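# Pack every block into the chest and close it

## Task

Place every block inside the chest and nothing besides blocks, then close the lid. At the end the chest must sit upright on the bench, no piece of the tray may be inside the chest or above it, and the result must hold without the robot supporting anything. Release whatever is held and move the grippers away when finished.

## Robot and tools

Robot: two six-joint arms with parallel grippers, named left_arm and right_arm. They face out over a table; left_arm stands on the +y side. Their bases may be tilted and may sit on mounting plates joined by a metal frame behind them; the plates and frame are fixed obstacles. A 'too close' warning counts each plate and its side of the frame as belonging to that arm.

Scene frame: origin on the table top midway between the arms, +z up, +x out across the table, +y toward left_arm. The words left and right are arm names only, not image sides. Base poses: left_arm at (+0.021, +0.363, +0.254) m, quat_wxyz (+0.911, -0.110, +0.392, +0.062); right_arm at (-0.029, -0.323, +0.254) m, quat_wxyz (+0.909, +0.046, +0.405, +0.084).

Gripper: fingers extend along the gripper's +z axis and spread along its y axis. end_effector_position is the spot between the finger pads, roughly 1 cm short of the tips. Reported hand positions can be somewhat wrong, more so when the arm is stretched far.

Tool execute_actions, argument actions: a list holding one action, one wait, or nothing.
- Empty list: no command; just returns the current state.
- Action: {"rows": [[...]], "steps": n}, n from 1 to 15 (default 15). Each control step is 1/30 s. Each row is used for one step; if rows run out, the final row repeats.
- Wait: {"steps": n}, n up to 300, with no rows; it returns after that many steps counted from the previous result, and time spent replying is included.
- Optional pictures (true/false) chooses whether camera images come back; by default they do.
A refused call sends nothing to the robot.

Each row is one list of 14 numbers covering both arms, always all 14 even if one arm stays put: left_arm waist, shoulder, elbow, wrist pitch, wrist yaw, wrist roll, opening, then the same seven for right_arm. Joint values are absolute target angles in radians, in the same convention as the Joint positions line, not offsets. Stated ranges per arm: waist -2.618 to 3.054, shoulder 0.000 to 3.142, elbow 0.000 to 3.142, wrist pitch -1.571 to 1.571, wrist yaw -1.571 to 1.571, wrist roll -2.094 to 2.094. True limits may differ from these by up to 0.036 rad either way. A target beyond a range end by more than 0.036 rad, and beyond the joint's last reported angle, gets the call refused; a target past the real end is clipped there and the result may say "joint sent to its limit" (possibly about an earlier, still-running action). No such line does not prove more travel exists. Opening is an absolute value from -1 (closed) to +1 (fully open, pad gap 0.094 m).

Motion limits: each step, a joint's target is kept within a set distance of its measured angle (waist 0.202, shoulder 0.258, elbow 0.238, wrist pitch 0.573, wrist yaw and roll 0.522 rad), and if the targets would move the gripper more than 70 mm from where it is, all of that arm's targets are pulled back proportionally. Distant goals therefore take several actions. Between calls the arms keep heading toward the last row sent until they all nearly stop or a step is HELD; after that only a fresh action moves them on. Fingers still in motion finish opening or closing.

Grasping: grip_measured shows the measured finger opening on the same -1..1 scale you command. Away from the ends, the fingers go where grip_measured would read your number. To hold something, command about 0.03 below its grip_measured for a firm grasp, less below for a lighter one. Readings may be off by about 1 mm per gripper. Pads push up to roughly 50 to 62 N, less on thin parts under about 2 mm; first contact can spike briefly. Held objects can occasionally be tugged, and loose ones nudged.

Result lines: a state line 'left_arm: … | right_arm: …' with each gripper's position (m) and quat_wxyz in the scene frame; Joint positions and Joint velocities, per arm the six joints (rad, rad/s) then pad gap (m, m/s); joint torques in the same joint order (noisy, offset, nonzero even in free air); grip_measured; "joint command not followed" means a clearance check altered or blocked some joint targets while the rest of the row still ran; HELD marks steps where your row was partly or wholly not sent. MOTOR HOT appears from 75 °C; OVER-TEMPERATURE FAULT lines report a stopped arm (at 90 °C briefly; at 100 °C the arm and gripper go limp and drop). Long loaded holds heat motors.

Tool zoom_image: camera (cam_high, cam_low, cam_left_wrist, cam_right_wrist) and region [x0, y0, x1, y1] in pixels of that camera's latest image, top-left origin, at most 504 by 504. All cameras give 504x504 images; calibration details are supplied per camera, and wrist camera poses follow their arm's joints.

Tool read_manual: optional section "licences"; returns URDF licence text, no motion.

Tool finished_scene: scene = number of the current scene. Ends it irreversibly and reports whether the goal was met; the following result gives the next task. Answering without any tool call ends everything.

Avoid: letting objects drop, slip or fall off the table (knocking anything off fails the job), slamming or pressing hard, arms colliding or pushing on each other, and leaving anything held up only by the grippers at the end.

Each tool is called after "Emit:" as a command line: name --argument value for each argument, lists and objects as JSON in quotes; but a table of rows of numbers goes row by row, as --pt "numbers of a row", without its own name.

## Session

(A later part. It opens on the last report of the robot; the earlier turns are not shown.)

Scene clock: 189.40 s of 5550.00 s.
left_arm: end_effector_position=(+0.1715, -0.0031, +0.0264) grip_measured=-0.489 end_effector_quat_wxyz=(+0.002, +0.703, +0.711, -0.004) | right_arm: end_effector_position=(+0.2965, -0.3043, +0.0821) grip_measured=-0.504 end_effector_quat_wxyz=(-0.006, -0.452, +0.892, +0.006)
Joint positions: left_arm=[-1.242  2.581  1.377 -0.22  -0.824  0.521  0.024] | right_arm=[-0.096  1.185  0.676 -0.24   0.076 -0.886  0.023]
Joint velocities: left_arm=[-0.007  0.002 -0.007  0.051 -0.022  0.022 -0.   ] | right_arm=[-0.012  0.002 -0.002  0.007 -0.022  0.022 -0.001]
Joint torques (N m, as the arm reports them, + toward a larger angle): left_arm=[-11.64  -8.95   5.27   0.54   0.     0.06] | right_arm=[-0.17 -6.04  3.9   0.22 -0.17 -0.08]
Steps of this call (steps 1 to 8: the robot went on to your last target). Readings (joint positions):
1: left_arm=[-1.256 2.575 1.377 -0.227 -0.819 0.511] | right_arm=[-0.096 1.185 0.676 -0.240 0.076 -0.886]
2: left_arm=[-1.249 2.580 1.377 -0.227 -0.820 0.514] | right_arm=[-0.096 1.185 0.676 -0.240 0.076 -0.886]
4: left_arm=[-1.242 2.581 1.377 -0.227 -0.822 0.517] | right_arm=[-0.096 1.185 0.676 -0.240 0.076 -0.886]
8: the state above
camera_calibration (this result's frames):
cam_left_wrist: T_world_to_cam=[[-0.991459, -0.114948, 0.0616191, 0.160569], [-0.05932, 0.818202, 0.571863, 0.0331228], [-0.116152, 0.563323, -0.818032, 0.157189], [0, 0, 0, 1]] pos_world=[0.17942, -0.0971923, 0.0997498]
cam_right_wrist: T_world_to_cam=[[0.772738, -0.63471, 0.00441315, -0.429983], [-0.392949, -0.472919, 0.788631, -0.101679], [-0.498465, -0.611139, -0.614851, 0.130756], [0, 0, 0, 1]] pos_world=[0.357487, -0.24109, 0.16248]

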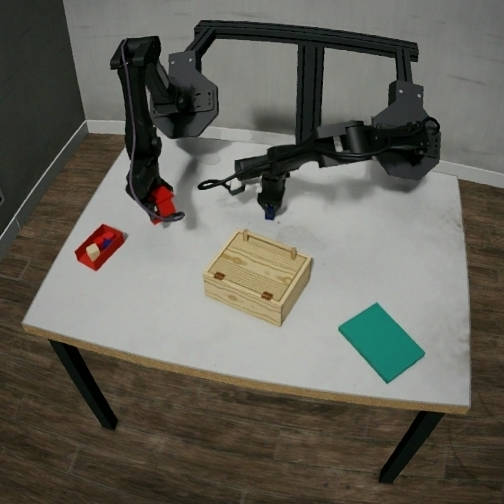

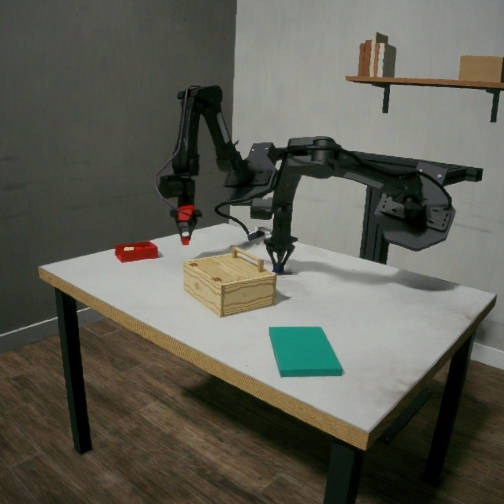

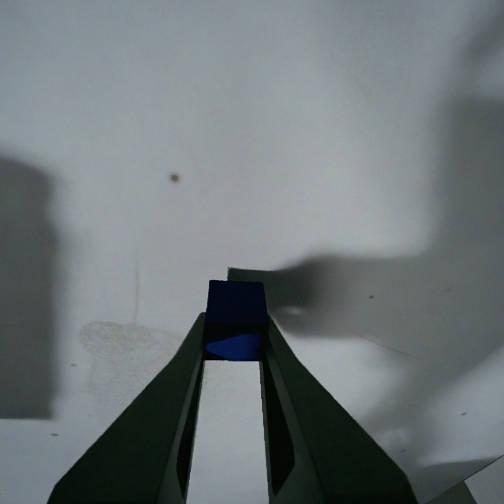

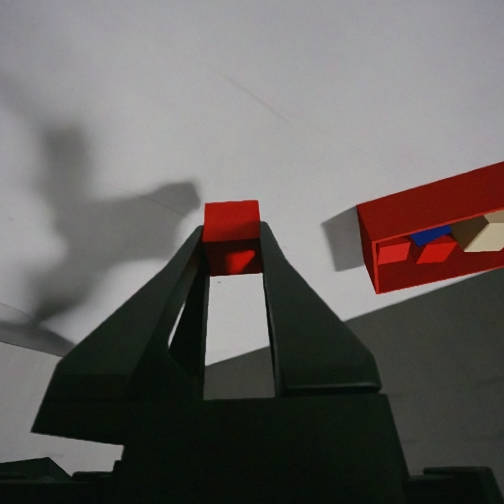

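Emit:
execute_actions --actions '[{"rows":[[-1.256,2.586,1.4,-0.19,-0.83,0.53,-0.525,-0.1,1.18,0.68,-0.25,0.06,-0.89,-0.535],[-1.256,2.586,1.4,-0.19,-0.83,0.53,-0.525,-0.1,1.18,0.68,-0.25,0.06,-0.89,-0.535],[-1.256,2.586,1.4,-0.19,-0.83,0.53,-0.525,-0.1,1.18,0.68,-0.25,0.06,-0.89,-0.535],[-1.256,2.586,1.4,-0.19,-0.83,0.53,-0.45,-0.1,1.18,0.68,-0.25,0.06,-0.89,-0.535],[-1.256,2.586,1.4,-0.19,-0.83,0.53,-0.35,-0.1,1.18,0.68,-0.25,0.06,-0.89,-0.535],[-1.256,2.586,1.4,-0.19,-0.83,0.53,-0.2,-0.1,1.18,0.68,-0.25,0.06,-0.89,-0.535],[-1.256,2.586,1.4,-0.19,-0.83,0.53,-0.05,-0.1,1.18,0.68,-0.25,0.06,-0.89,-0.535],[-1.27,2.545,1.38,-0.22,-0.83,0.53,0,-0.1,1.18,0.68,-0.25,0.06,-0.89,-0.535],[-1.285,2.53,1.38,-0.25,-0.83,0.52,0,-0.1,1.18,0.68,-0.25,0.06,-0.89,-0.535],[-1.3,2.515,1.37,-0.28,-0.83,0.5,0,-0.1,1.18,0.68,-0.25,0.06,-0.89,-0.535],[-1.315,2.5,1.37,-0.31,-0.83,0.5,0,-0.1,1.18,0.68,-0.25,0.06,-0.89,-0.535],[-1.33,2.485,1.36,-0.33,-0.83,0.5,0,-0.1,1.18,0.68,-0.25,0.06,-0.89,-0.535],[-1.345,2.465,1.36,-0.35,-0.82,0.5,0,-0.1,1.18,0.68,-0.25,0.06,-0.89,-0.535],[-1.35,2.44,1.35,-0.35,-0.8,0.53,0,-0.1,1.18,0.68,-0.25,0.06,-0.89,-0.535],[-1.35,2.4,1.33,-0.35,-0.77,0.57,0,-0.1,1.18,0.68,-0.25,0.06,-0.89,-0.535]]}]' --pictures false

Emit:
execute_actions --actions '[{"rows":[[-1.35,2.35,1.3,-0.33,-0.74,0.62,0,-0.1,1.18,0.68,-0.25,0.06,-0.89,-0.535],[-1.34,2.3,1.26,-0.31,-0.7,0.67,0,-0.1,1.18,0.68,-0.25,0.06,-0.89,-0.535],[-1.33,2.25,1.22,-0.29,-0.66,0.72,0,-0.1,1.18,0.68,-0.25,0.06,-0.89,-0.535],[-1.32,2.2,1.18,-0.27,-0.62,0.77,0,-0.1,1.18,0.68,-0.25,0.06,-0.89,-0.535],[-1.31,2.15,1.14,-0.25,-0.58,0.82,0,-0.1,1.18,0.68,-0.25,0.06,-0.89,-0.535],[-1.3,2.1,1.1,-0.23,-0.54,0.87,0,-0.1,1.18,0.68,-0.25,0.06,-0.89,-0.535],[-1.29,2.05,1.06,-0.21,-0.5,0.92,0,-0.1,1.18,0.68,-0.25,0.06,-0.89,-0.535],[-1.28,2.0,1.02,-0.19,-0.47,0.97,0,-0.1,1.18,0.68,-0.25,0.06,-0.89,-0.535],[-1.27,1.95,0.99,-0.17,-0.44,1.02,0,-0.1,1.18,0.68,-0.25,0.06,-0.89,-0.535],[-1.26,1.9,0.96,-0.15,-0.41,1.06,0,-0.1,1.18,0.68,-0.25,0.06,-0.89,-0.535],[-1.25,1.85,0.93,-0.14,-0.38,1.1,0,-0.1,1.18,0.68,-0.25,0.06,-0.89,-0.535],[-1.24,1.8,0.91,-0.13,-0.36,1.13,0,-0.1,1.18,0.68,-0.25,0.06,-0.89,-0.535],[-1.23,1.76,0.9,-0.13,-0.35,1.16,0,-0.1,1.18,0.68,-0.25,0.06,-0.89,-0.535],[-1.22,1.73,0.9,-0.14,-0.34,1.18,0,-0.1,1.18,0.68,-0.25,0.06,-0.89,-0.535],[-1.2,1.72,0.92,-0.16,-0.33,1.2,0,-0.1,1.18,0.68,-0.25,0.06,-0.89,-0.535]]}]' --pictures false

Emit:
execute_actions --actions '[{"rows":[[-1.18,1.72,0.96,-0.19,-0.32,1.21,0,-0.1,1.18,0.68,-0.25,0.06,-0.89,-0.535],[-1.16,1.73,1.0,-0.22,-0.31,1.22,0,-0.1,1.18,0.68,-0.25,0.06,-0.89,-0.535],[-1.14,1.74,1.04,-0.25,-0.3,1.23,0,-0.1,1.18,0.68,-0.25,0.06,-0.89,-0.535],[-1.12,1.75,1.08,-0.28,-0.29,1.24,0,-0.1,1.18,0.68,-0.25,0.06,-0.89,-0.535],[-1.1,1.76,1.12,-0.31,-0.28,1.25,0,-0.1,1.18,0.68,-0.25,0.06,-0.89,-0.535],[-1.08,1.77,1.16,-0.33,-0.27,1.26,0,-0.1,1.18,0.68,-0.25,0.06,-0.89,-0.535],[-1.06,1.78,1.2,-0.35,-0.26,1.27,0,-0.1,1.18,0.68,-0.25,0.06,-0.89,-0.535],[-1.04,1.79,1.24,-0.37,-0.25,1.28,0,-0.1,1.18,0.68,-0.25,0.06,-0.89,-0.535],[-1.02,1.8,1.27,-0.39,-0.24,1.28,0,-0.1,1.18,0.68,-0.25,0.06,-0.89,-0.535],[-1.0,1.81,1.29,-0.4,-0.24,1.28,0,-0.1,1.18,0.68,-0.25,0.06,-0.89,-0.535],[-0.99,1.82,1.295,-0.4,-0.24,1.28,0,-0.1,1.18,0.68,-0.25,0.06,-0.89,-0.535]]}]' --pictures false

Emit:
execute_actions --actions '[{"steps":8}]'

Scene clock: 238.13 s of 5550.00 s.
left_arm: end_effector_position=(+0.1825, -0.0140, +0.0655) grip_measured=-0.002 end_effector_quat_wxyz=(+0.022, +0.717, +0.696, -0.018) | right_arm: end_effector_position=(+0.2965, -0.3043, +0.0821) grip_measured=-0.504 end_effector_quat_wxyz=(-0.006, -0.452, +0.892, +0.006)
Joint positions: left_arm=[-1.301  2.491  1.369 -0.3   -0.816  0.524  0.047] | right_arm=[-0.096  1.185  0.676 -0.24   0.076 -0.886  0.023]
Joint velocities: left_arm=[-0.432 -0.813 -0.281 -0.256  0.256  0.256  0.001] | right_arm=[ 0.007  0.002 -0.007 -0.022 -0.022  0.066  0.001]
Joint torques (N m, as the arm reports them, + toward a larger angle): left_arm=[-11.9  -12.99   1.79   0.2    0.08   0.06] | right_arm=[ 0.07 -6.11  3.94  0.23 -0.2  -0.06]
Steps of this call (steps 1 to 30: the robot went on to your last target; steps 31 to 100: nothing new was sent; then 44.90 s passed at rest; steps 101 to 115: all 15 steps of this action). Readings (joint positions):
101: left_arm=[-1.242 2.581 1.377 -0.216 -0.825 0.524] | right_arm=[-0.096 1.185 0.676 -0.240 0.076 -0.886]
102: left_arm=[-1.242 2.581 1.377 -0.214 -0.825 0.524] | right_arm=[-0.096 1.185 0.676 -0.240 0.076 -0.886]
104: left_arm=[-1.242 2.581 1.377 -0.211 -0.825 0.524] | right_arm=[-0.096 1.185 0.676 -0.240 0.076 -0.886]
108: left_arm=[-1.242 2.581 1.377 -0.209 -0.825 0.524] | right_arm=[-0.096 1.185 0.676 -0.240 0.076 -0.886]
115: the state above

Scene clock: 238.63 s of 5550.00 s.
left_arm: end_effector_position=(+0.2549, +0.0407, +0.1757) grip_measured=-0.002 end_effector_quat_wxyz=(+0.152, +0.775, +0.583, -0.188) | right_arm: end_effector_position=(+0.2965, -0.3043, +0.0821) grip_measured=-0.504 end_effector_quat_wxyz=(-0.006, -0.452, +0.892, +0.006)
Joint positions: left_arm=[-1.219  1.779  0.926 -0.19  -0.434  1.063  0.047] | right_arm=[-0.096  1.185  0.676 -0.24   0.076 -0.886  0.023]
Joint velocities: left_arm=[ 0.281 -0.838 -0.042  0.051  0.535  0.96   0.   ] | right_arm=[-0.007 -0.007 -0.002 -0.037 -0.007  0.007  0.001]
Joint torques (N m, as the arm reports them, + toward a larger angle): left_arm=[-6.53 -6.93  4.65  1.17  0.54  0.01] | right_arm=[ 0.07 -6.07  3.91  0.21 -0.19 -0.04]
Steps of this call (steps 1 to 15: all 15 steps of this action). Readings (joint positions):
1: left_arm=[-1.315 2.458 1.355 -0.303 -0.803 0.540] | right_arm=[-0.096 1.185 0.676 -0.240 0.076 -0.886]
2: left_arm=[-1.324 2.417 1.331 -0.303 -0.784 0.563] | right_arm=[-0.096 1.185 0.676 -0.240 0.076 -0.886]
4: left_arm=[-1.329 2.314 1.266 -0.295 -0.735 0.625] | right_arm=[-0.096 1.185 0.676 -0.240 0.076 -0.886]
8: left_arm=[-1.299 2.095 1.116 -0.250 -0.618 0.784] | right_arm=[-0.096 1.185 0.676 -0.240 0.076 -0.886]
15: the state above

Scene clock: 239.13 s of 5550.00 s.
left_arm: end_effector_position=(+0.3976, +0.0476, +0.1662) grip_measured=-0.002 end_effector_quat_wxyz=(+0.199, +0.745, +0.610, -0.181) | right_arm: end_effector_position=(+0.2965, -0.3043, +0.0821) grip_measured=-0.504 end_effector_quat_wxyz=(-0.006, -0.452, +0.892, +0.006)
Joint positions: left_arm=[-0.971  1.792  1.278 -0.335 -0.285  1.261  0.047] | right_arm=[-0.096  1.185  0.676 -0.24   0.076 -0.886  0.023]
Joint velocities: left_arm=[ 0.037  0.046 -0.007 -0.33   0.066  0.066 -0.001] | right_arm=[ 0.012 -0.007 -0.007 -0.007  0.051 -0.007 -0.001]
Joint torques (N m, as the arm reports them, + toward a larger angle): left_arm=[-9.03 -6.42  6.86  0.47  0.79  0.06] | right_arm=[ 0.17 -6.04  3.94  0.23 -0.19 -0.04]
Steps of this call (steps 1 to 15: all 15 steps of this action). Readings (joint positions):
1: left_arm=[-1.207 1.755 0.927 -0.190 -0.416 1.091] | right_arm=[-0.096 1.185 0.676 -0.240 0.076 -0.886]
2: left_arm=[-1.193 1.741 0.938 -0.194 -0.399 1.116] | right_arm=[-0.096 1.185 0.676 -0.240 0.076 -0.886]
4: left_arm=[-1.157 1.741 0.988 -0.219 -0.369 1.157] | right_arm=[-0.096 1.185 0.676 -0.240 0.076 -0.886]
8: left_arm=[-1.072 1.765 1.140 -0.290 -0.320 1.219] | right_arm=[-0.096 1.185 0.676 -0.240 0.076 -0.886]
15: the state above

Scene clock: 239.40 s of 5550.00 s.
left_arm: end_effector_position=(+0.3804, +0.0485, +0.1591) grip_measured=-0.002 end_effector_quat_wxyz=(+0.176, +0.760, +0.593, -0.197) | right_arm: end_effector_position=(+0.2965, -0.3043, +0.0821) grip_measured=-0.504 end_effector_quat_wxyz=(-0.006, -0.452, +0.892, +0.006)
Joint positions: left_arm=[-0.97   1.811  1.278 -0.381 -0.269  1.272  0.047] | right_arm=[-0.096  1.185  0.676 -0.24   0.076 -0.886  0.023]
Joint velocities: left_arm=[-0.017  0.017  0.027 -0.081  0.037  0.022 -0.001] | right_arm=[-0.007  0.002  0.007  0.022 -0.037  0.007 -0.001]
Joint torques (N m, as the arm reports them, + toward a larger angle): left_arm=[-8.87 -7.92  6.68  0.59  0.63  0.05] | right_arm=[ 0.02 -6.08  4.    0.22 -0.21 -0.06]
Steps of this call (steps 1 to 8: the robot went on to your last target). Readings (joint positions):
1: left_arm=[-0.970 1.794 1.278 -0.344 -0.283 1.264] | right_arm=[-0.096 1.185 0.676 -0.240 0.076 -0.886]
2: left_arm=[-0.970 1.798 1.278 -0.352 -0.279 1.266] | right_arm=[-0.096 1.185 0.676 -0.240 0.076 -0.886]
4: left_arm=[-0.970 1.806 1.278 -0.366 -0.274 1.269] | right_arm=[-0.096 1.185 0.676 -0.240 0.076 -0.886]
8: the state above
camera_calibration (this result's frames):
cam_left_wrist: T_world_to_cam=[[-0.982154, 0.174681, 0.0697123, 0.3465], [0.180277, 0.980003, 0.0842264, -0.0939518], [-0.0536055, 0.0952908, -0.994005, 0.287871], [0, 0, 0, 1]] pos_world=[0.372685, 0.00411455, 0.269903]
cam_right_wrist: T_world_to_cam=[[0.772738, -0.63471, 0.00441315, -0.429983], [-0.392949, -0.472919, 0.788631, -0.101679], [-0.498465, -0.611139, -0.614851, 0.130756], [0, 0, 0, 1]] pos_world=[0.357487, -0.24109, 0.16248]

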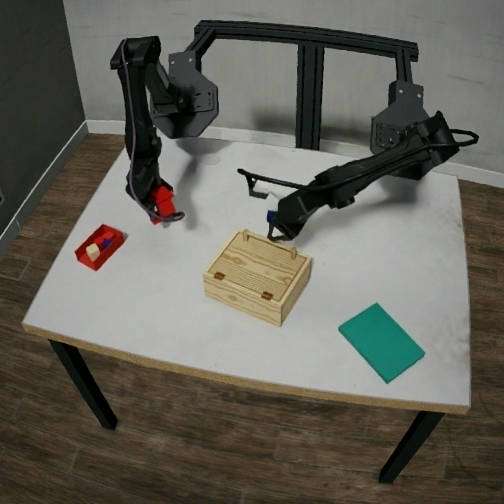

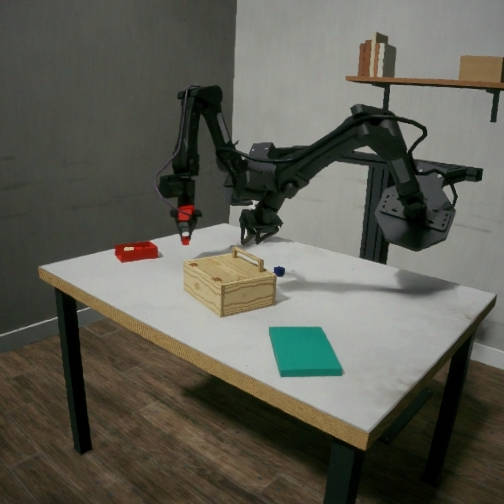

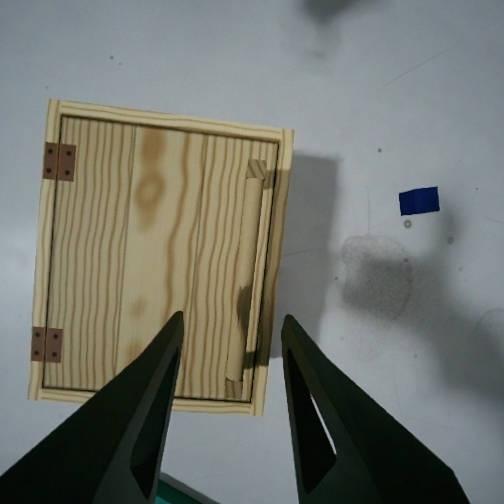

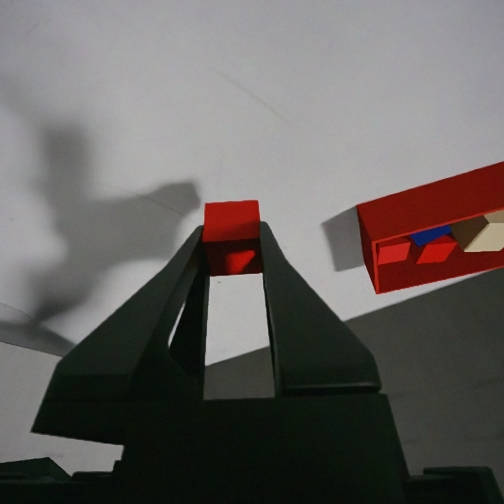

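Emit:
execute_actions --actions '[{"rows":[[-0.98,1.83,1.3,-0.39,-0.23,1.3,0,-0.1,1.18,0.68,-0.25,0.06,-0.89,-0.535],[-0.965,1.84,1.3,-0.38,-0.22,1.32,0,-0.1,1.18,0.68,-0.25,0.06,-0.89,-0.535],[-0.95,1.85,1.305,-0.37,-0.21,1.34,0,-0.1,1.18,0.68,-0.25,0.06,-0.89,-0.535],[-0.935,1.86,1.305,-0.36,-0.2,1.35,0,-0.1,1.18,0.68,-0.25,0.06,-0.89,-0.535],[-0.92,1.87,1.31,-0.35,-0.19,1.36,0,-0.1,1.18,0.68,-0.25,0.06,-0.89,-0.535],[-0.905,1.88,1.31,-0.34,-0.18,1.37,0,-0.1,1.18,0.68,-0.25,0.06,-0.89,-0.535],[-0.89,1.89,1.315,-0.33,-0.175,1.375,0,-0.1,1.18,0.68,-0.25,0.06,-0.89,-0.535],[-0.88,1.9,1.315,-0.322,-0.175,1.375,-0.1,-0.1,1.18,0.68,-0.25,0.06,-0.89,-0.535],[-0.88,1.9,1.315,-0.322,-0.175,1.375,-0.2,-0.1,1.18,0.68,-0.25,0.06,-0.89,-0.535],[-0.88,1.9,1.315,-0.322,-0.175,1.375,-0.3,-0.1,1.18,0.68,-0.25,0.06,-0.89,-0.535]]}]'

Scene clock: 272.40 s of 5550.00 s.
left_arm: end_effector_position=(+0.3728, +0.0634, +0.1063) grip_measured=-0.298 end_effector_quat_wxyz=(+0.145, +0.773, +0.582, -0.207) | right_arm: end_effector_position=(+0.2965, -0.3043, +0.0821) grip_measured=-0.504 end_effector_quat_wxyz=(-0.006, -0.452, +0.892, +0.006)
Joint positions: left_arm=[-0.861  1.899  1.278 -0.345 -0.209  1.363  0.033] | right_arm=[-0.096  1.185  0.676 -0.24   0.076 -0.886  0.023]
Joint velocities: left_arm=[ 0.007  0.012  0.002  0.11   0.095  0.037 -0.   ] | right_arm=[-0.002 -0.002 -0.002 -0.022 -0.007  0.007 -0.   ]
Joint torques (N m, as the arm reports them, + toward a larger angle): left_arm=[-8.77 -9.39  7.84  0.57  0.6   0.06] | right_arm=[-0.09 -6.08  3.89  0.23 -0.2  -0.08]
Steps of this call (steps 1 to 30: the robot went on to your last target; steps 31 to 100: nothing new was sent; then 29.17 s passed at rest; steps 101 to 115: all 15 steps of this action). Readings (joint positions):
101: left_arm=[-0.970 1.811 1.278 -0.385 -0.265 1.277] | right_arm=[-0.096 1.185 0.676 -0.240 0.076 -0.886]
102: left_arm=[-0.970 1.813 1.278 -0.385 -0.261 1.284] | right_arm=[-0.096 1.185 0.676 -0.240 0.076 -0.886]
104: left_arm=[-0.961 1.821 1.278 -0.380 -0.248 1.303] | right_arm=[-0.096 1.185 0.676 -0.240 0.076 -0.886]
108: left_arm=[-0.906 1.865 1.278 -0.357 -0.220 1.340] | right_arm=[-0.096 1.185 0.676 -0.240 0.076 -0.886]
115: the state above
camera_calibration (this result's frames):
cam_left_wrist: T_world_to_cam=[[-0.968589, 0.218651, 0.11844, 0.327138], [0.231545, 0.966708, 0.108917, -0.123686], [-0.0906824, 0.13292, -0.98697, 0.244197], [0, 0, 0, 1]] pos_world=[0.367646, 0.0155804, 0.21574]
cam_right_wrist: T_world_to_cam=[[0.772738, -0.63471, 0.00441315, -0.429983], [-0.392949, -0.472919, 0.788631, -0.101679], [-0.498465, -0.611139, -0.614851, 0.130756], [0, 0, 0, 1]] pos_world=[0.357487, -0.24109, 0.16248]

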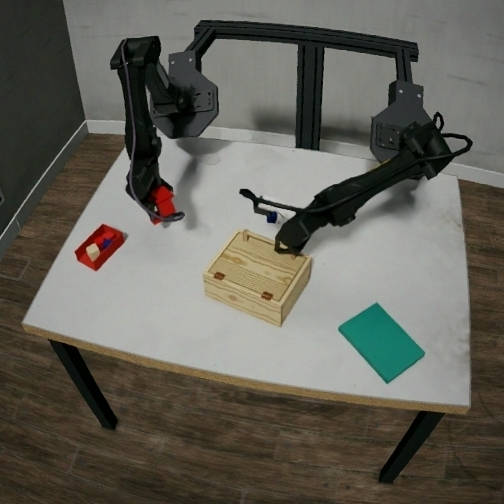

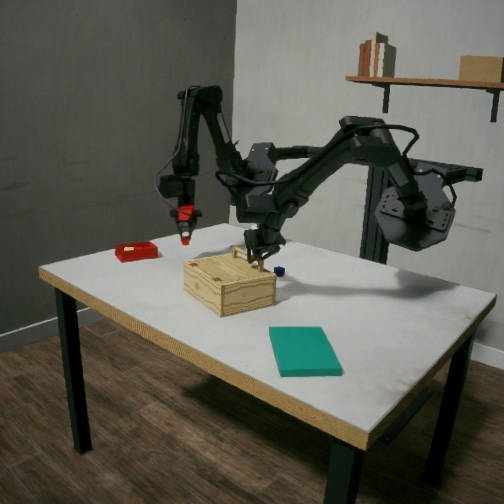

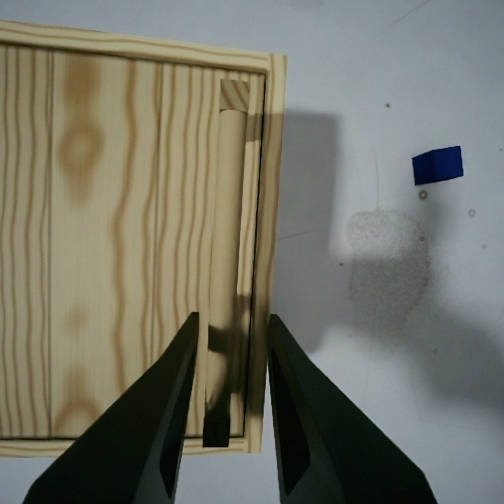

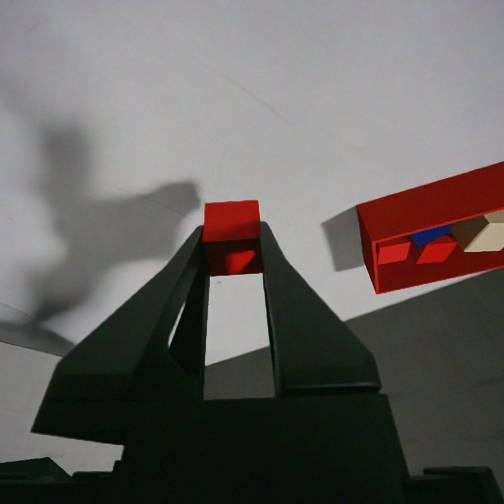

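Raise q3 slightly, close.

Emit:
execute_actions --actions '[{"rows":[[-0.885,1.89,1.33,-0.322,-0.175,1.375,-0.3,-0.1,1.18,0.68,-0.25,0.06,-0.89,-0.535],[-0.89,1.89,1.336,-0.322,-0.175,1.375,-0.4,-0.1,1.18,0.68,-0.25,0.06,-0.89,-0.535],[-0.89,1.89,1.336,-0.322,-0.175,1.375,-0.5,-0.1,1.18,0.68,-0.25,0.06,-0.89,-0.535],[-0.89,1.89,1.336,-0.322,-0.175,1.375,-0.56,-0.1,1.18,0.68,-0.25,0.06,-0.89,-0.535],[-0.89,1.89,1.336,-0.322,-0.175,1.375,-0.62,-0.1,1.18,0.68,-0.25,0.06,-0.89,-0.535],[-0.89,1.89,1.336,-0.322,-0.175,1.375,-0.67,-0.1,1.18,0.68,-0.25,0.06,-0.89,-0.535],[-0.89,1.89,1.336,-0.322,-0.175,1.375,-0.71,-0.1,1.18,0.68,-0.25,0.06,-0.89,-0.535],[-0.89,1.89,1.336,-0.322,-0.175,1.375,-0.74,-0.1,1.18,0.68,-0.25,0.06,-0.89,-0.535],[-0.89,1.89,1.336,-0.322,-0.175,1.375,-0.77,-0.1,1.18,0.68,-0.25,0.06,-0.89,-0.535],[-0.89,1.89,1.336,-0.322,-0.175,1.375,-0.79,-0.1,1.18,0.68,-0.25,0.06,-0.89,-0.535]],"steps":14}]' --pictures false

Emit:
execute_actions --actions '[{"rows":[[-0.9,1.865,1.338,-0.345,-0.18,1.37,-0.79,-0.1,1.18,0.68,-0.25,0.06,-0.89,-0.535],[-0.905,1.859,1.342,-0.357,-0.183,1.366,-0.79,-0.1,1.18,0.68,-0.25,0.06,-0.89,-0.535],[-0.91,1.854,1.347,-0.369,-0.186,1.362,-0.79,-0.1,1.18,0.68,-0.25,0.06,-0.89,-0.535],[-0.915,1.849,1.352,-0.381,-0.189,1.358,-0.79,-0.1,1.18,0.68,-0.25,0.06,-0.89,-0.535],[-0.92,1.844,1.358,-0.393,-0.192,1.354,-0.79,-0.1,1.18,0.68,-0.25,0.06,-0.89,-0.535],[-0.925,1.84,1.364,-0.405,-0.195,1.35,-0.79,-0.1,1.18,0.68,-0.25,0.06,-0.89,-0.535],[-0.93,1.836,1.37,-0.417,-0.198,1.346,-0.79,-0.1,1.18,0.68,-0.25,0.06,-0.89,-0.535],[-0.935,1.832,1.377,-0.43,-0.201,1.342,-0.79,-0.1,1.18,0.68,-0.25,0.06,-0.89,-0.535],[-0.94,1.829,1.384,-0.443,-0.204,1.338,-0.79,-0.1,1.18,0.68,-0.25,0.06,-0.89,-0.535],[-0.944,1.826,1.392,-0.456,-0.207,1.334,-0.79,-0.1,1.18,0.68,-0.25,0.06,-0.89,-0.535],[-0.948,1.823,1.4,-0.469,-0.21,1.33,-0.79,-0.1,1.18,0.68,-0.25,0.06,-0.89,-0.535],[-0.952,1.821,1.408,-0.482,-0.213,1.326,-0.79,-0.1,1.18,0.68,-0.25,0.06,-0.89,-0.535],[-0.956,1.819,1.417,-0.495,-0.216,1.322,-0.79,-0.1,1.18,0.68,-0.25,0.06,-0.89,-0.535],[-0.96,1.817,1.426,-0.508,-0.219,1.318,-0.79,-0.1,1.18,0.68,-0.25,0.06,-0.89,-0.535],[-0.964,1.816,1.436,-0.521,-0.222,1.315,-0.79,-0.1,1.18,0.68,-0.25,0.06,-0.89,-0.535]]}]' --pictures false

Emit:
execute_actions --actions '[{"rows":[[-0.968,1.818,1.449,-0.536,-0.224,1.312,-0.79,-0.1,1.18,0.68,-0.25,0.06,-0.89,-0.535],[-0.972,1.822,1.463,-0.552,-0.226,1.309,-0.79,-0.1,1.18,0.68,-0.25,0.06,-0.89,-0.535],[-0.976,1.827,1.478,-0.568,-0.228,1.306,-0.79,-0.1,1.18,0.68,-0.25,0.06,-0.89,-0.535],[-0.98,1.832,1.494,-0.584,-0.23,1.303,-0.79,-0.1,1.18,0.68,-0.25,0.06,-0.89,-0.535],[-0.984,1.837,1.51,-0.6,-0.232,1.3,-0.79,-0.1,1.18,0.68,-0.25,0.06,-0.89,-0.535],[-0.988,1.842,1.527,-0.616,-0.234,1.297,-0.79,-0.1,1.18,0.68,-0.25,0.06,-0.89,-0.535],[-0.992,1.847,1.545,-0.632,-0.236,1.294,-0.79,-0.1,1.18,0.68,-0.25,0.06,-0.89,-0.535],[-0.995,1.852,1.563,-0.648,-0.238,1.291,-0.79,-0.1,1.18,0.68,-0.25,0.06,-0.89,-0.535],[-0.998,1.858,1.582,-0.664,-0.24,1.288,-0.79,-0.1,1.18,0.68,-0.25,0.06,-0.89,-0.535],[-1.001,1.864,1.602,-0.678,-0.242,1.285,-0.79,-0.1,1.18,0.68,-0.25,0.06,-0.89,-0.535],[-1.004,1.87,1.622,-0.688,-0.244,1.282,-0.79,-0.1,1.18,0.68,-0.25,0.06,-0.89,-0.535],[-1.007,1.876,1.642,-0.693,-0.245,1.28,-0.79,-0.1,1.18,0.68,-0.25,0.06,-0.89,-0.535]]}]'

Scene clock: 313.07 s of 5550.00 s.
left_arm: end_effector_position=(+0.3832, +0.0588, +0.1108) grip_measured=-0.780 end_effector_quat_wxyz=(+0.159, +0.771, +0.581, -0.206) | right_arm: end_effector_position=(+0.2965, -0.3043, +0.0821) grip_measured=-0.504 end_effector_quat_wxyz=(-0.006, -0.452, +0.892, +0.006)
Joint positions: left_arm=[-0.861  1.899  1.301 -0.341 -0.198  1.374  0.01 ] | right_arm=[-0.096  1.185  0.676 -0.24   0.076 -0.886  0.023]
Joint velocities: left_arm=[-0.017 -0.002 -0.022 -0.022  0.007  0.022  0.   ] | right_arm=[ 0.007  0.017  0.007  0.022  0.007 -0.095 -0.001]
Joint torques (N m, as the arm reports them, + toward a larger angle): left_arm=[ -9.75 -10.44   7.79   0.76   0.64  -0.02] | right_arm=[ 0.13 -6.01  3.98  0.22 -0.19 -0.05]
Steps of this call (steps 1 to 15: the robot went on to your last target; steps 16 to 90: nothing new was sent; then 37.20 s passed at rest; steps 91 to 104: all 14 steps of this action). Readings (joint positions):
91: left_arm=[-0.861 1.899 1.280 -0.335 -0.202 1.369] | right_arm=[-0.096 1.185 0.676 -0.240 0.076 -0.886]
92: left_arm=[-0.861 1.899 1.284 -0.335 -0.202 1.369] | right_arm=[-0.096 1.185 0.676 -0.240 0.076 -0.886]
94: left_arm=[-0.861 1.899 1.296 -0.335 -0.202 1.369] | right_arm=[-0.096 1.185 0.676 -0.240 0.076 -0.886]
98: left_arm=[-0.861 1.899 1.301 -0.339 -0.200 1.370] | right_arm=[-0.096 1.185 0.676 -0.240 0.076 -0.886]
104: the state above

Scene clock: 313.57 s of 5550.00 s.
left_arm: end_effector_position=(+0.3956, +0.0542, +0.1486) grip_measured=-0.780 end_effector_quat_wxyz=(+0.161, +0.772, +0.579, -0.206) | right_arm: end_effector_position=(+0.2965, -0.3043, +0.0821) grip_measured=-0.504 end_effector_quat_wxyz=(-0.006, -0.452, +0.892, +0.006)
Joint positions: left_arm=[-0.92   1.855  1.381 -0.474 -0.23   1.329  0.01 ] | right_arm=[-0.096  1.185  0.676 -0.24   0.076 -0.886  0.023]
Joint velocities: left_arm=[-0.11  -0.061  0.256 -0.403 -0.007 -0.154 -0.   ] | right_arm=[ 0.002  0.002  0.007 -0.066 -0.022  0.022  0.001]
Joint torques (N m, as the arm reports them, + toward a larger angle): left_arm=[-10.61 -12.91   8.67   0.64   0.55   0.01] | right_arm=[-0.05 -5.95  4.03  0.22 -0.22 -0.04]
Steps of this call (steps 1 to 15: all 15 steps of this action). Readings (joint positions):
1: left_arm=[-0.862 1.899 1.301 -0.343 -0.198 1.374] | right_arm=[-0.096 1.185 0.676 -0.240 0.076 -0.886]
2: left_arm=[-0.864 1.899 1.301 -0.343 -0.199 1.374] | right_arm=[-0.096 1.185 0.676 -0.240 0.076 -0.886]
4: left_arm=[-0.869 1.894 1.303 -0.349 -0.203 1.371] | right_arm=[-0.096 1.185 0.676 -0.240 0.076 -0.886]
8: left_arm=[-0.886 1.879 1.325 -0.391 -0.212 1.356] | right_arm=[-0.096 1.185 0.676 -0.240 0.076 -0.886]
15: the state above

Scene clock: 314.07 s of 5550.00 s.
left_arm: end_effector_position=(+0.4317, +0.0454, +0.1944) grip_measured=-0.780 end_effector_quat_wxyz=(+0.170, +0.769, +0.582, -0.205) | right_arm: end_effector_position=(+0.2965, -0.3042, +0.0821) grip_measured=-0.504 end_effector_quat_wxyz=(-0.005, -0.452, +0.892, +0.006)
Joint positions: left_arm=[-0.972  1.867  1.601 -0.672 -0.257  1.288  0.01 ] | right_arm=[-0.096  1.185  0.676 -0.24   0.076 -0.886  0.023]
Joint velocities: left_arm=[-0.022  0.007  0.1   -0.066 -0.066 -0.11  -0.   ] | right_arm=[ 0.002  0.007  0.002 -0.007  0.022  0.095  0.001]
Joint torques (N m, as the arm reports them, + toward a larger angle): left_arm=[-10.67  -8.86   8.83   0.57   0.54  -0.01] | right_arm=[ 0.03 -6.09  3.97  0.23 -0.2  -0.05]
Steps of this call (steps 1 to 15: all 15 steps of this action). Readings (joint positions):
1: left_arm=[-0.924 1.855 1.391 -0.486 -0.233 1.326] | right_arm=[-0.096 1.185 0.676 -0.240 0.076 -0.886]
2: left_arm=[-0.928 1.855 1.403 -0.500 -0.235 1.322] | right_arm=[-0.096 1.185 0.676 -0.240 0.076 -0.886]
4: left_arm=[-0.935 1.855 1.428 -0.528 -0.239 1.315] | right_arm=[-0.096 1.185 0.676 -0.240 0.076 -0.886]
8: left_arm=[-0.951 1.855 1.490 -0.590 -0.245 1.303] | right_arm=[-0.096 1.185 0.676 -0.240 0.076 -0.886]
15: the state above
camera_calibration (this result's frames):
cam_left_wrist: T_world_to_cam=[[-0.975147, 0.206585, 0.0800694, 0.38853], [0.21283, 0.973861, 0.079364, -0.116003], [-0.061581, 0.0944327, -0.993625, 0.329352], [0, 0, 0, 1]] pos_world=[0.423845, 0.00160427, 0.305349]
cam_right_wrist: T_world_to_cam=[[0.772734, -0.634716, 0.00415586, -0.429917], [-0.392936, -0.473217, 0.788459, -0.101729], [-0.498481, -0.610902, -0.615073, 0.130891], [0, 0, 0, 1]] pos_world=[0.357485, -0.241053, 0.162504]

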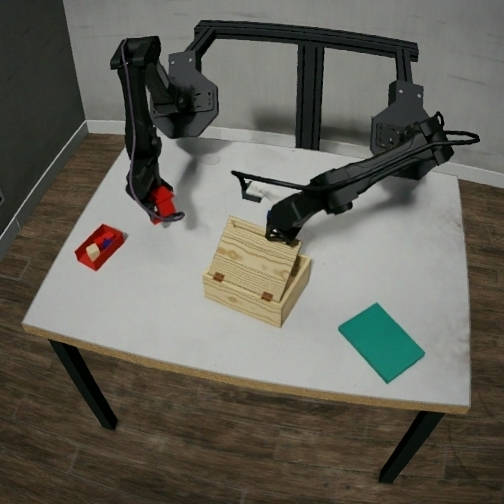

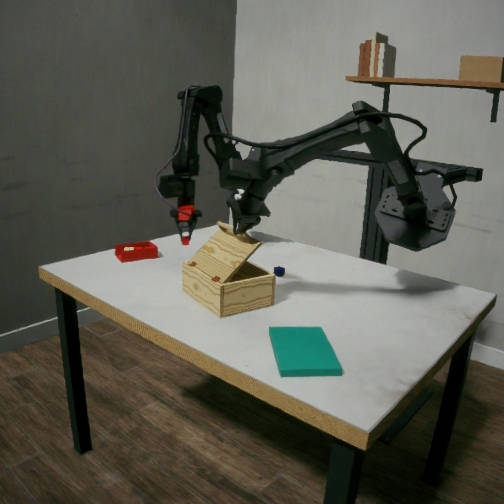

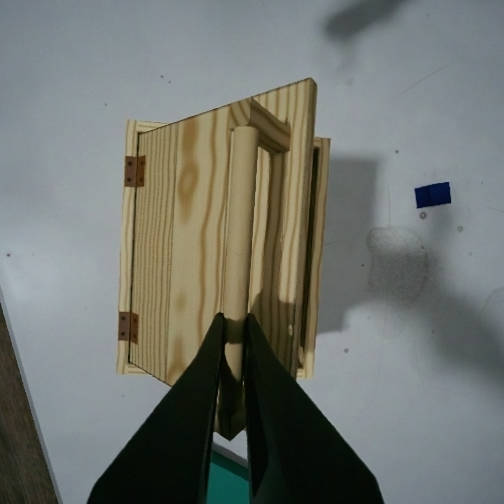

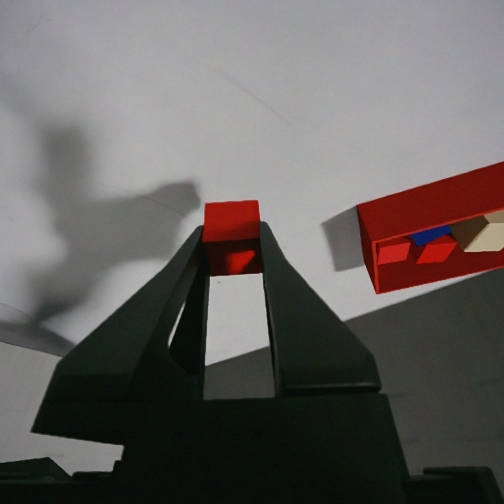

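Emit:
execute_actions --actions '[{"rows":[[-1.008,1.882,1.654,-0.705,-0.245,1.28,-0.79,-0.08,1.18,0.68,-0.25,0.1,-0.88,-0.535],[-1.009,1.886,1.666,-0.716,-0.245,1.28,-0.79,-0.05,1.18,0.68,-0.25,0.14,-0.87,-0.535],[-1.01,1.89,1.678,-0.727,-0.245,1.28,-0.79,-0.02,1.18,0.68,-0.24,0.18,-0.86,-0.535],[-1.011,1.894,1.69,-0.738,-0.245,1.278,-0.79,0.02,1.18,0.68,-0.24,0.22,-0.85,-0.535],[-1.012,1.898,1.703,-0.748,-0.246,1.278,-0.79,0.06,1.18,0.68,-0.23,0.26,-0.84,-0.535],[-1.013,1.902,1.716,-0.758,-0.246,1.276,-0.79,0.1,1.19,0.68,-0.23,0.3,-0.83,-0.535],[-1.014,1.907,1.729,-0.768,-0.247,1.276,-0.79,0.14,1.2,0.68,-0.22,0.34,-0.82,-0.535],[-1.015,1.912,1.743,-0.778,-0.247,1.274,-0.79,0.18,1.21,0.69,-0.22,0.38,-0.81,-0.535],[-1.016,1.917,1.757,-0.788,-0.248,1.274,-0.79,0.22,1.22,0.69,-0.21,0.42,-0.8,-0.535],[-1.016,1.922,1.771,-0.798,-0.248,1.272,-0.79,0.26,1.23,0.7,-0.21,0.46,-0.79,-0.535],[-1.017,1.927,1.785,-0.808,-0.249,1.272,-0.79,0.3,1.24,0.7,-0.2,0.5,-0.78,-0.535],[-1.017,1.933,1.8,-0.818,-0.249,1.27,-0.79,0.34,1.25,0.71,-0.2,0.54,-0.77,-0.535],[-1.017,1.939,1.815,-0.828,-0.25,1.27,-0.79,0.38,1.26,0.72,-0.19,0.58,-0.76,-0.535],[-1.017,1.945,1.83,-0.838,-0.25,1.27,-0.79,0.42,1.28,0.73,-0.18,0.62,-0.75,-0.535],[-1.017,1.951,1.845,-0.848,-0.25,1.27,-0.79,0.46,1.3,0.74,-0.17,0.66,-0.74,-0.535]]}]' --pictures false

Emit:
execute_actions --actions '[{"rows":[[-1.017,1.957,1.861,-0.858,-0.25,1.27,-0.79,0.5,1.32,0.75,-0.17,0.7,-0.73,-0.535],[-1.017,1.963,1.877,-0.868,-0.25,1.27,-0.79,0.54,1.34,0.76,-0.16,0.74,-0.72,-0.535],[-1.017,1.97,1.893,-0.878,-0.25,1.27,-0.79,0.58,1.36,0.77,-0.16,0.78,-0.71,-0.535],[-1.017,1.977,1.909,-0.888,-0.25,1.27,-0.79,0.62,1.38,0.78,-0.15,0.82,-0.7,-0.535],[-1.017,1.984,1.925,-0.898,-0.25,1.27,-0.79,0.66,1.4,0.8,-0.15,0.86,-0.69,-0.535],[-1.017,1.991,1.942,-0.907,-0.25,1.27,-0.79,0.7,1.42,0.81,-0.14,0.9,-0.68,-0.535],[-1.017,1.998,1.959,-0.915,-0.25,1.27,-0.79,0.74,1.44,0.82,-0.13,0.94,-0.67,-0.535],[-1.017,2.005,1.976,-0.922,-0.25,1.27,-0.79,0.78,1.46,0.84,-0.12,0.98,-0.66,-0.535],[-1.017,2.012,1.992,-0.928,-0.25,1.27,-0.79,0.82,1.48,0.85,-0.12,1.02,-0.65,-0.535],[-1.017,2.018,2.007,-0.928,-0.25,1.27,-0.79,0.86,1.5,0.87,-0.11,1.06,-0.65,-0.535],[-1.017,2.018,2.007,-0.928,-0.25,1.27,-0.79,0.89,1.52,0.88,-0.1,1.09,-0.65,-0.535],[-1.017,2.018,2.007,-0.928,-0.25,1.27,-0.79,0.92,1.54,0.9,-0.09,1.11,-0.65,-0.535],[-1.017,2.018,2.007,-0.928,-0.25,1.27,-0.79,0.945,1.567,0.91,-0.09,1.13,-0.65,-0.535]]}]' --pictures false

Emit:
execute_actions --actions '[{"steps":8}]'

Scene clock: 342.17 s of 5550.00 s.
left_arm: end_effector_position=(+0.4446, +0.0412, +0.2015) grip_measured=-0.780 end_effector_quat_wxyz=(+0.149, +0.773, +0.580, -0.210) | right_arm: end_effector_position=(+0.2872, -0.2117, +0.0933) grip_measured=-0.504 end_effector_quat_wxyz=(+0.007, -0.552, +0.833, -0.038)
Joint positions: left_arm=[-0.977  1.941  1.776 -0.821 -0.264  1.269  0.01 ] | right_arm=[ 0.381  1.268  0.694 -0.217  0.497 -0.787  0.023]
Joint velocities: left_arm=[-0.002  0.164  0.427 -0.242 -0.022  0.037 -0.   ] | right_arm=[ 1.082  0.476  0.271  0.198  1.077  0.198 -0.001]
Joint torques (N m, as the arm reports them, + toward a larger angle): left_arm=[-11.53 -10.21   9.61   0.81   0.52   0.02] | right_arm=[ 2.84 -4.95  5.79  0.64 -0.01  0.1 ]
Steps of this call (steps 1 to 30: the robot went on to your last target; steps 31 to 100: nothing new was sent; then 24.27 s passed at rest; steps 101 to 115: all 15 steps of this action). Readings (joint positions):
101: left_arm=[-0.972 1.870 1.604 -0.682 -0.262 1.282] | right_arm=[-0.096 1.185 0.676 -0.240 0.079 -0.886]
102: left_arm=[-0.972 1.873 1.609 -0.687 -0.262 1.282] | right_arm=[-0.090 1.185 0.676 -0.240 0.091 -0.885]
104: left_arm=[-0.972 1.881 1.629 -0.705 -0.262 1.280] | right_arm=[-0.050 1.185 0.676 -0.240 0.134 -0.876]
108: left_arm=[-0.975 1.900 1.679 -0.745 -0.262 1.276] | right_arm=[0.103 1.190 0.676 -0.236 0.246 -0.849]
115: the state above

Scene clock: 342.67 s of 5550.00 s.
left_arm: end_effector_position=(+0.4656, +0.0341, +0.2116) grip_measured=-0.780 end_effector_quat_wxyz=(+0.148, +0.774, +0.579, -0.211) | right_arm: end_effector_position=(+0.2917, -0.0694, +0.1455) grip_measured=-0.503 end_effector_quat_wxyz=(+0.125, -0.610, +0.772, -0.128)
Joint positions: left_arm=[-0.98   2.016  1.963 -0.935 -0.264  1.268  0.01 ] | right_arm=[ 0.924  1.557  0.885 -0.116  1.031 -0.671  0.023]
Joint velocities: left_arm=[-0.007 -0.002  0.012 -0.11   0.022  0.037 -0.   ] | right_arm=[ 0.388  0.291  0.134  0.183  0.491  0.037 -0.   ]
Joint torques (N m, as the arm reports them, + toward a larger angle): left_arm=[-11.78 -10.6    9.91   0.72   0.47   0.01] | right_arm=[ 4.65 -5.73  5.2   0.59  0.4   0.18]
Steps of this call (steps 1 to 15: all 15 steps of this action). Readings (joint positions):
1: left_arm=[-0.977 1.947 1.791 -0.832 -0.264 1.269] | right_arm=[0.420 1.286 0.704 -0.212 0.535 -0.778]
2: left_arm=[-0.978 1.953 1.806 -0.843 -0.264 1.269] | right_arm=[0.459 1.304 0.716 -0.205 0.574 -0.768]
4: left_arm=[-0.978 1.965 1.839 -0.865 -0.264 1.269] | right_arm=[0.538 1.343 0.740 -0.191 0.652 -0.749]
8: left_arm=[-0.979 1.992 1.904 -0.906 -0.264 1.268] | right_arm=[0.696 1.424 0.791 -0.166 0.809 -0.710]
15: the state above

Scene clock: 342.93 s of 5550.00 s.
left_arm: end_effector_position=(+0.4649, +0.0343, +0.2113) grip_measured=-0.780 end_effector_quat_wxyz=(+0.147, +0.774, +0.578, -0.212) | right_arm: end_effector_position=(+0.2962, -0.0742, +0.1493) grip_measured=-0.503 end_effector_quat_wxyz=(+0.128, -0.603, +0.771, -0.160)
Joint positions: left_arm=[-0.98   2.016  1.963 -0.937 -0.264  1.268  0.01 ] | right_arm=[ 0.935  1.568  0.887 -0.108  1.102 -0.662  0.023]
Joint velocities: left_arm=[ 0.002 -0.002  0.007 -0.066  0.007 -0.022  0.   ] | right_arm=[-0.017 -0.017 -0.012  0.022  0.125 -0.066  0.002]
Joint torques (N m, as the arm reports them, + toward a larger angle): left_arm=[-11.74 -10.5    9.9    0.71   0.51   0.01] | right_arm=[ 5.87 -5.17  5.66  0.72  0.3   0.12]
Steps of this call (steps 1 to 8: the robot went on to your last target). Readings (joint positions):
1: left_arm=[-0.980 2.016 1.963 -0.936 -0.264 1.268] | right_arm=[0.932 1.564 0.887 -0.112 1.045 -0.669]
2: left_arm=[-0.980 2.016 1.963 -0.937 -0.264 1.268] | right_arm=[0.935 1.567 0.887 -0.110 1.057 -0.667]
4: left_arm=[-0.980 2.016 1.963 -0.937 -0.264 1.268] | right_arm=[0.935 1.568 0.887 -0.110 1.080 -0.665]
8: the state above
camera_calibration (this result's frames):
cam_left_wrist: T_world_to_cam=[[-0.966641, 0.226834, 0.118959, 0.408997], [0.238798, 0.966083, 0.0982838, -0.129457], [-0.0926301, 0.123412, -0.988023, 0.361535], [0, 0, 0, 1]] pos_world=[0.459756, -0.0123255, 0.321274]
cam_right_wrist: T_world_to_cam=[[0.866139, -0.274771, 0.417498, -0.346694], [-0.499205, -0.516457, 0.695749, -0.00387861], [0.0244482, -0.811032, -0.58449, 0.138367], [0, 0, 0, 1]] pos_world=[0.294966, 0.0149555, 0.228317]

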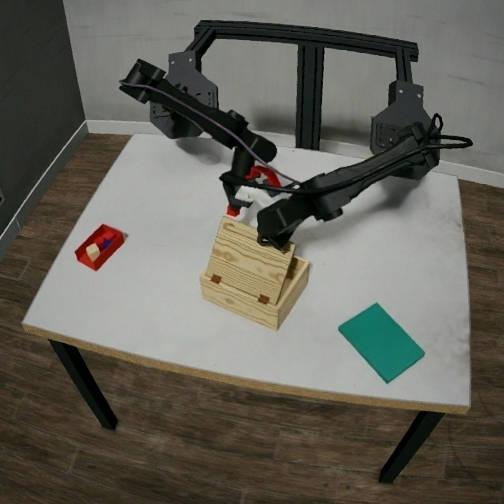

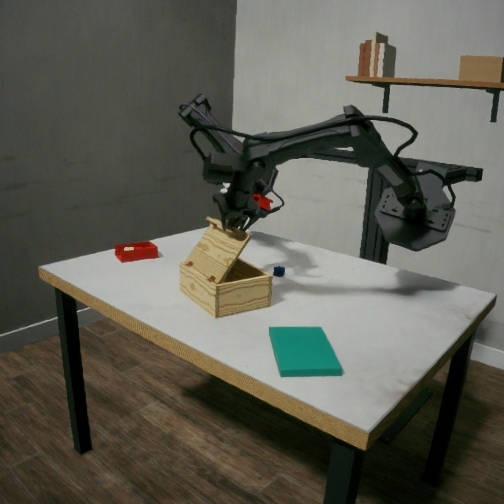

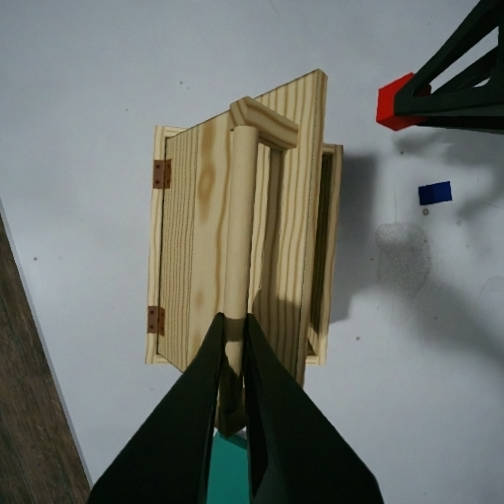

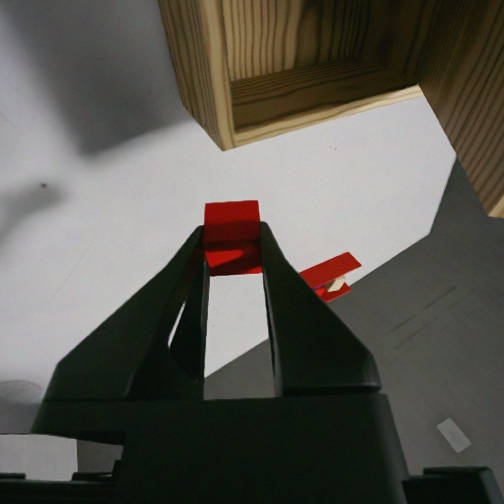

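Emit:
execute_actions --actions '[{"rows":[[-1.02,2.01,2.02,-0.93,-0.25,1.27,-0.788,0.945,1.567,0.91,-0.09,1.13,-0.65,-0.535],[-1.023,2.01,2.033,-0.937,-0.25,1.27,-0.788,0.945,1.567,0.91,-0.09,1.13,-0.65,-0.535],[-1.025,2.014,2.046,-0.945,-0.25,1.27,-0.788,0.945,1.567,0.91,-0.09,1.13,-0.65,-0.535],[-1.025,2.018,2.059,-0.953,-0.25,1.27,-0.788,0.945,1.567,0.91,-0.09,1.13,-0.65,-0.535],[-1.025,2.024,2.072,-0.96,-0.25,1.27,-0.788,0.945,1.567,0.91,-0.09,1.13,-0.65,-0.535],[-1.025,2.03,2.085,-0.967,-0.25,1.27,-0.788,0.945,1.567,0.91,-0.09,1.13,-0.65,-0.535],[-1.025,2.036,2.098,-0.974,-0.25,1.27,-0.788,0.945,1.567,0.91,-0.09,1.13,-0.65,-0.535],[-1.025,2.043,2.112,-0.981,-0.25,1.27,-0.788,0.945,1.567,0.91,-0.09,1.13,-0.65,-0.535],[-1.025,2.05,2.126,-0.988,-0.25,1.27,-0.788,0.945,1.567,0.91,-0.09,1.13,-0.65,-0.535],[-1.025,2.057,2.14,-0.995,-0.25,1.27,-0.788,0.945,1.567,0.91,-0.09,1.13,-0.65,-0.535],[-1.025,2.065,2.154,-1.002,-0.25,1.27,-0.788,0.945,1.567,0.91,-0.09,1.13,-0.65,-0.535],[-1.025,2.073,2.168,-1.009,-0.25,1.27,-0.788,0.945,1.567,0.91,-0.09,1.13,-0.65,-0.535],[-1.025,2.081,2.182,-1.015,-0.25,1.27,-0.788,0.945,1.567,0.91,-0.09,1.13,-0.65,-0.535]]}]' --pictures false

Emit:
execute_actions --actions '[{"rows":[[-1.025,2.081,2.182,-1.015,-0.25,1.27,-0.79,0.945,1.59,0.95,-0.1,1.13,-0.66,-0.535],[-1.025,2.081,2.182,-1.015,-0.25,1.27,-0.795,0.94,1.62,1.0,-0.12,1.13,-0.67,-0.535],[-1.025,2.081,2.182,-1.015,-0.25,1.27,-0.805,0.935,1.65,1.05,-0.14,1.12,-0.68,-0.535],[-1.025,2.081,2.182,-1.015,-0.25,1.27,-0.805,0.93,1.68,1.1,-0.16,1.12,-0.69,-0.535],[-1.025,2.081,2.182,-1.015,-0.25,1.27,-0.805,0.925,1.71,1.15,-0.18,1.11,-0.7,-0.535],[-1.025,2.081,2.182,-1.015,-0.25,1.27,-0.805,0.92,1.74,1.2,-0.19,1.11,-0.71,-0.535],[-1.025,2.081,2.182,-1.015,-0.25,1.27,-0.805,0.91,1.77,1.25,-0.2,1.1,-0.72,-0.535],[-1.025,2.081,2.182,-1.015,-0.25,1.27,-0.805,0.9,1.8,1.3,-0.21,1.09,-0.72,-0.535],[-1.025,2.081,2.182,-1.015,-0.25,1.27,-0.805,0.895,1.825,1.35,-0.22,1.09,-0.72,-0.535],[-1.025,2.081,2.182,-1.015,-0.25,1.27,-0.805,0.89,1.845,1.39,-0.225,1.087,-0.722,-0.535],[-1.025,2.081,2.182,-1.015,-0.25,1.27,-0.805,0.885,1.859,1.41,-0.225,1.087,-0.722,-0.535]]}]'

Scene clock: 368.40 s of 5550.00 s.
left_arm: end_effector_position=(+0.4898, +0.0297, +0.2213) grip_measured=-0.780 end_effector_quat_wxyz=(+0.158, +0.769, +0.585, -0.202) | right_arm: end_effector_position=(+0.2977, -0.0762, +0.1502) grip_measured=-0.503 end_effector_quat_wxyz=(+0.129, -0.600, +0.771, -0.167)
Joint positions: left_arm=[-0.98   2.079  2.131 -1.011 -0.275  1.268  0.01 ] | right_arm=[ 0.935  1.568  0.887 -0.107  1.117 -0.661  0.023]
Joint velocities: left_arm=[-0.002  0.071  0.125 -0.095  0.081  0.066 -0.001] | right_arm=[ 0.012 -0.017 -0.002  0.051  0.051  0.066 -0.001]
Joint torques (N m, as the arm reports them, + toward a larger angle): left_arm=[-12.78 -11.49   9.99   0.68   0.63   0.01] | right_arm=[ 5.95 -5.12  5.57  0.77  0.31  0.1 ]
Steps of this call (steps 1 to 30: the robot went on to your last target; steps 31 to 100: nothing new was sent; then 21.63 s passed at rest; steps 101 to 115: all 15 steps of this action). Readings (joint positions):
101: left_arm=[-0.980 2.016 1.963 -0.937 -0.264 1.268] | right_arm=[0.935 1.568 0.887 -0.107 1.117 -0.661]
102: left_arm=[-0.980 2.017 1.967 -0.940 -0.264 1.268] | right_arm=[0.935 1.568 0.887 -0.107 1.117 -0.661]
104: left_arm=[-0.980 2.023 1.987 -0.950 -0.265 1.268] | right_arm=[0.935 1.568 0.887 -0.107 1.117 -0.661]
108: left_arm=[-0.980 2.039 2.043 -0.970 -0.271 1.268] | right_arm=[0.935 1.568 0.887 -0.107 1.117 -0.661]
115: the state above

Scene clock: 368.90 s of 5550.00 s.
left_arm: end_effector_position=(+0.4893, +0.0295, +0.2211) grip_measured=-0.791 end_effector_quat_wxyz=(+0.157, +0.770, +0.584, -0.203) | right_arm: end_effector_position=(+0.3809, +0.0006, +0.1382) grip_measured=-0.503 end_effector_quat_wxyz=(+0.146, -0.567, +0.792, -0.173)
Joint positions: left_arm=[-0.98   2.083  2.136 -1.017 -0.275  1.268  0.01 ] | right_arm=[ 0.877  1.855  1.388 -0.192  1.097 -0.713  0.023]
Joint velocities: left_arm=[-0.002 -0.002 -0.012 -0.007 -0.007 -0.007  0.   ] | right_arm=[-0.022  0.007 -0.002 -0.11  -0.007 -0.154 -0.002]
Joint torques (N m, as the arm reports them, + toward a larger angle): left_arm=[-12.69 -11.3   10.08   0.65   0.63   0.02] | right_arm=[ 7.88 -7.15  6.19  0.47  0.04 -0.05]
Steps of this call (steps 1 to 15: all 15 steps of this action). Readings (joint positions):
1: left_arm=[-0.980 2.081 2.134 -1.013 -0.275 1.268] | right_arm=[0.935 1.571 0.892 -0.110 1.118 -0.661]
2: left_arm=[-0.980 2.082 2.135 -1.015 -0.275 1.268] | right_arm=[0.935 1.581 0.909 -0.118 1.120 -0.662]
4: left_arm=[-0.980 2.082 2.136 -1.016 -0.275 1.268] | right_arm=[0.934 1.628 0.985 -0.138 1.120 -0.669]
8: left_arm=[-0.980 2.083 2.136 -1.017 -0.275 1.268] | right_arm=[0.917 1.751 1.195 -0.169 1.112 -0.694]
15: the state above
camera_calibration (this result's frames):
cam_left_wrist: T_world_to_cam=[[-0.973414, 0.207314, 0.0973925, 0.441149], [0.216794, 0.97112, 0.0996289, -0.12123], [-0.0739253, 0.118094, -0.990247, 0.365517], [0, 0, 0, 1]] pos_world=[0.482723, -0.0168925, 0.331065]
cam_right_wrist: T_world_to_cam=[[0.820346, -0.347265, 0.454357, -0.382407], [-0.571806, -0.486447, 0.660611, 0.117195], [-0.00838624, -0.801733, -0.597623, 0.204785], [0, 0, 0, 1]] pos_world=[0.382436, 0.0883954, 0.218713]

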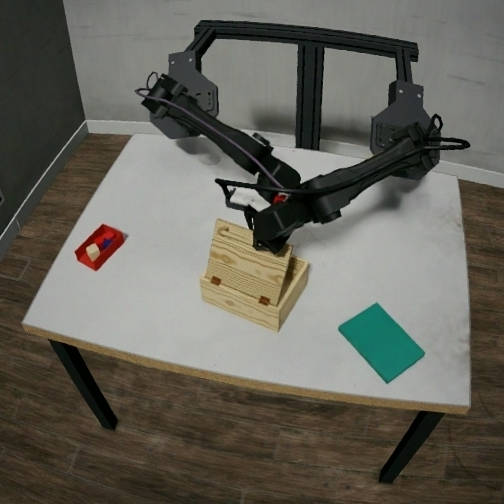

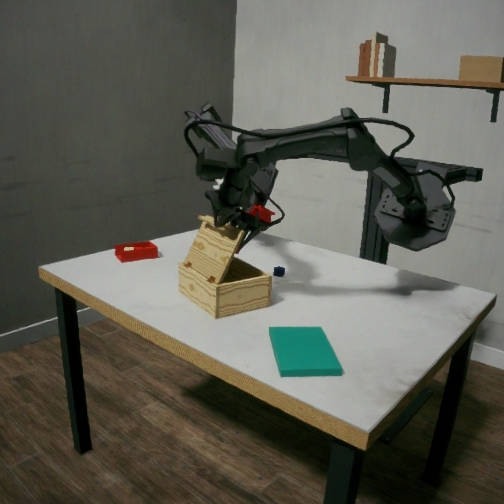

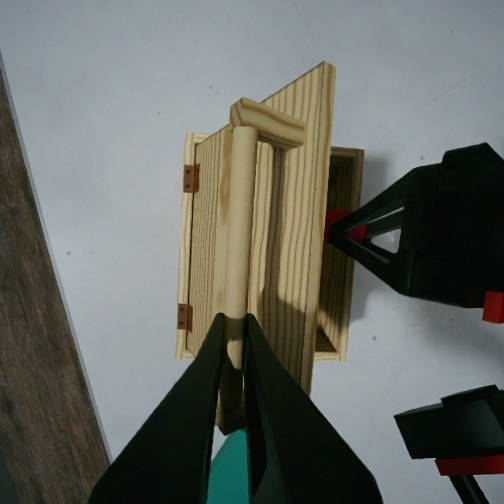

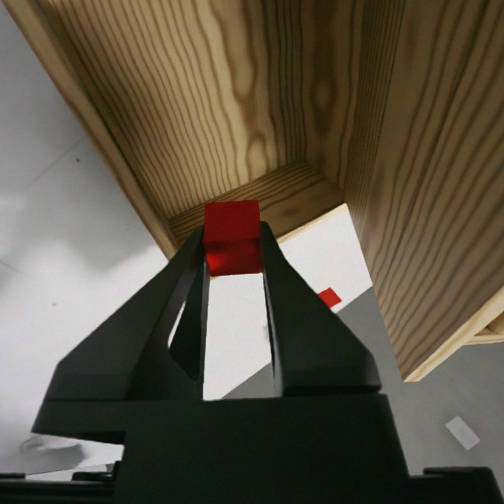

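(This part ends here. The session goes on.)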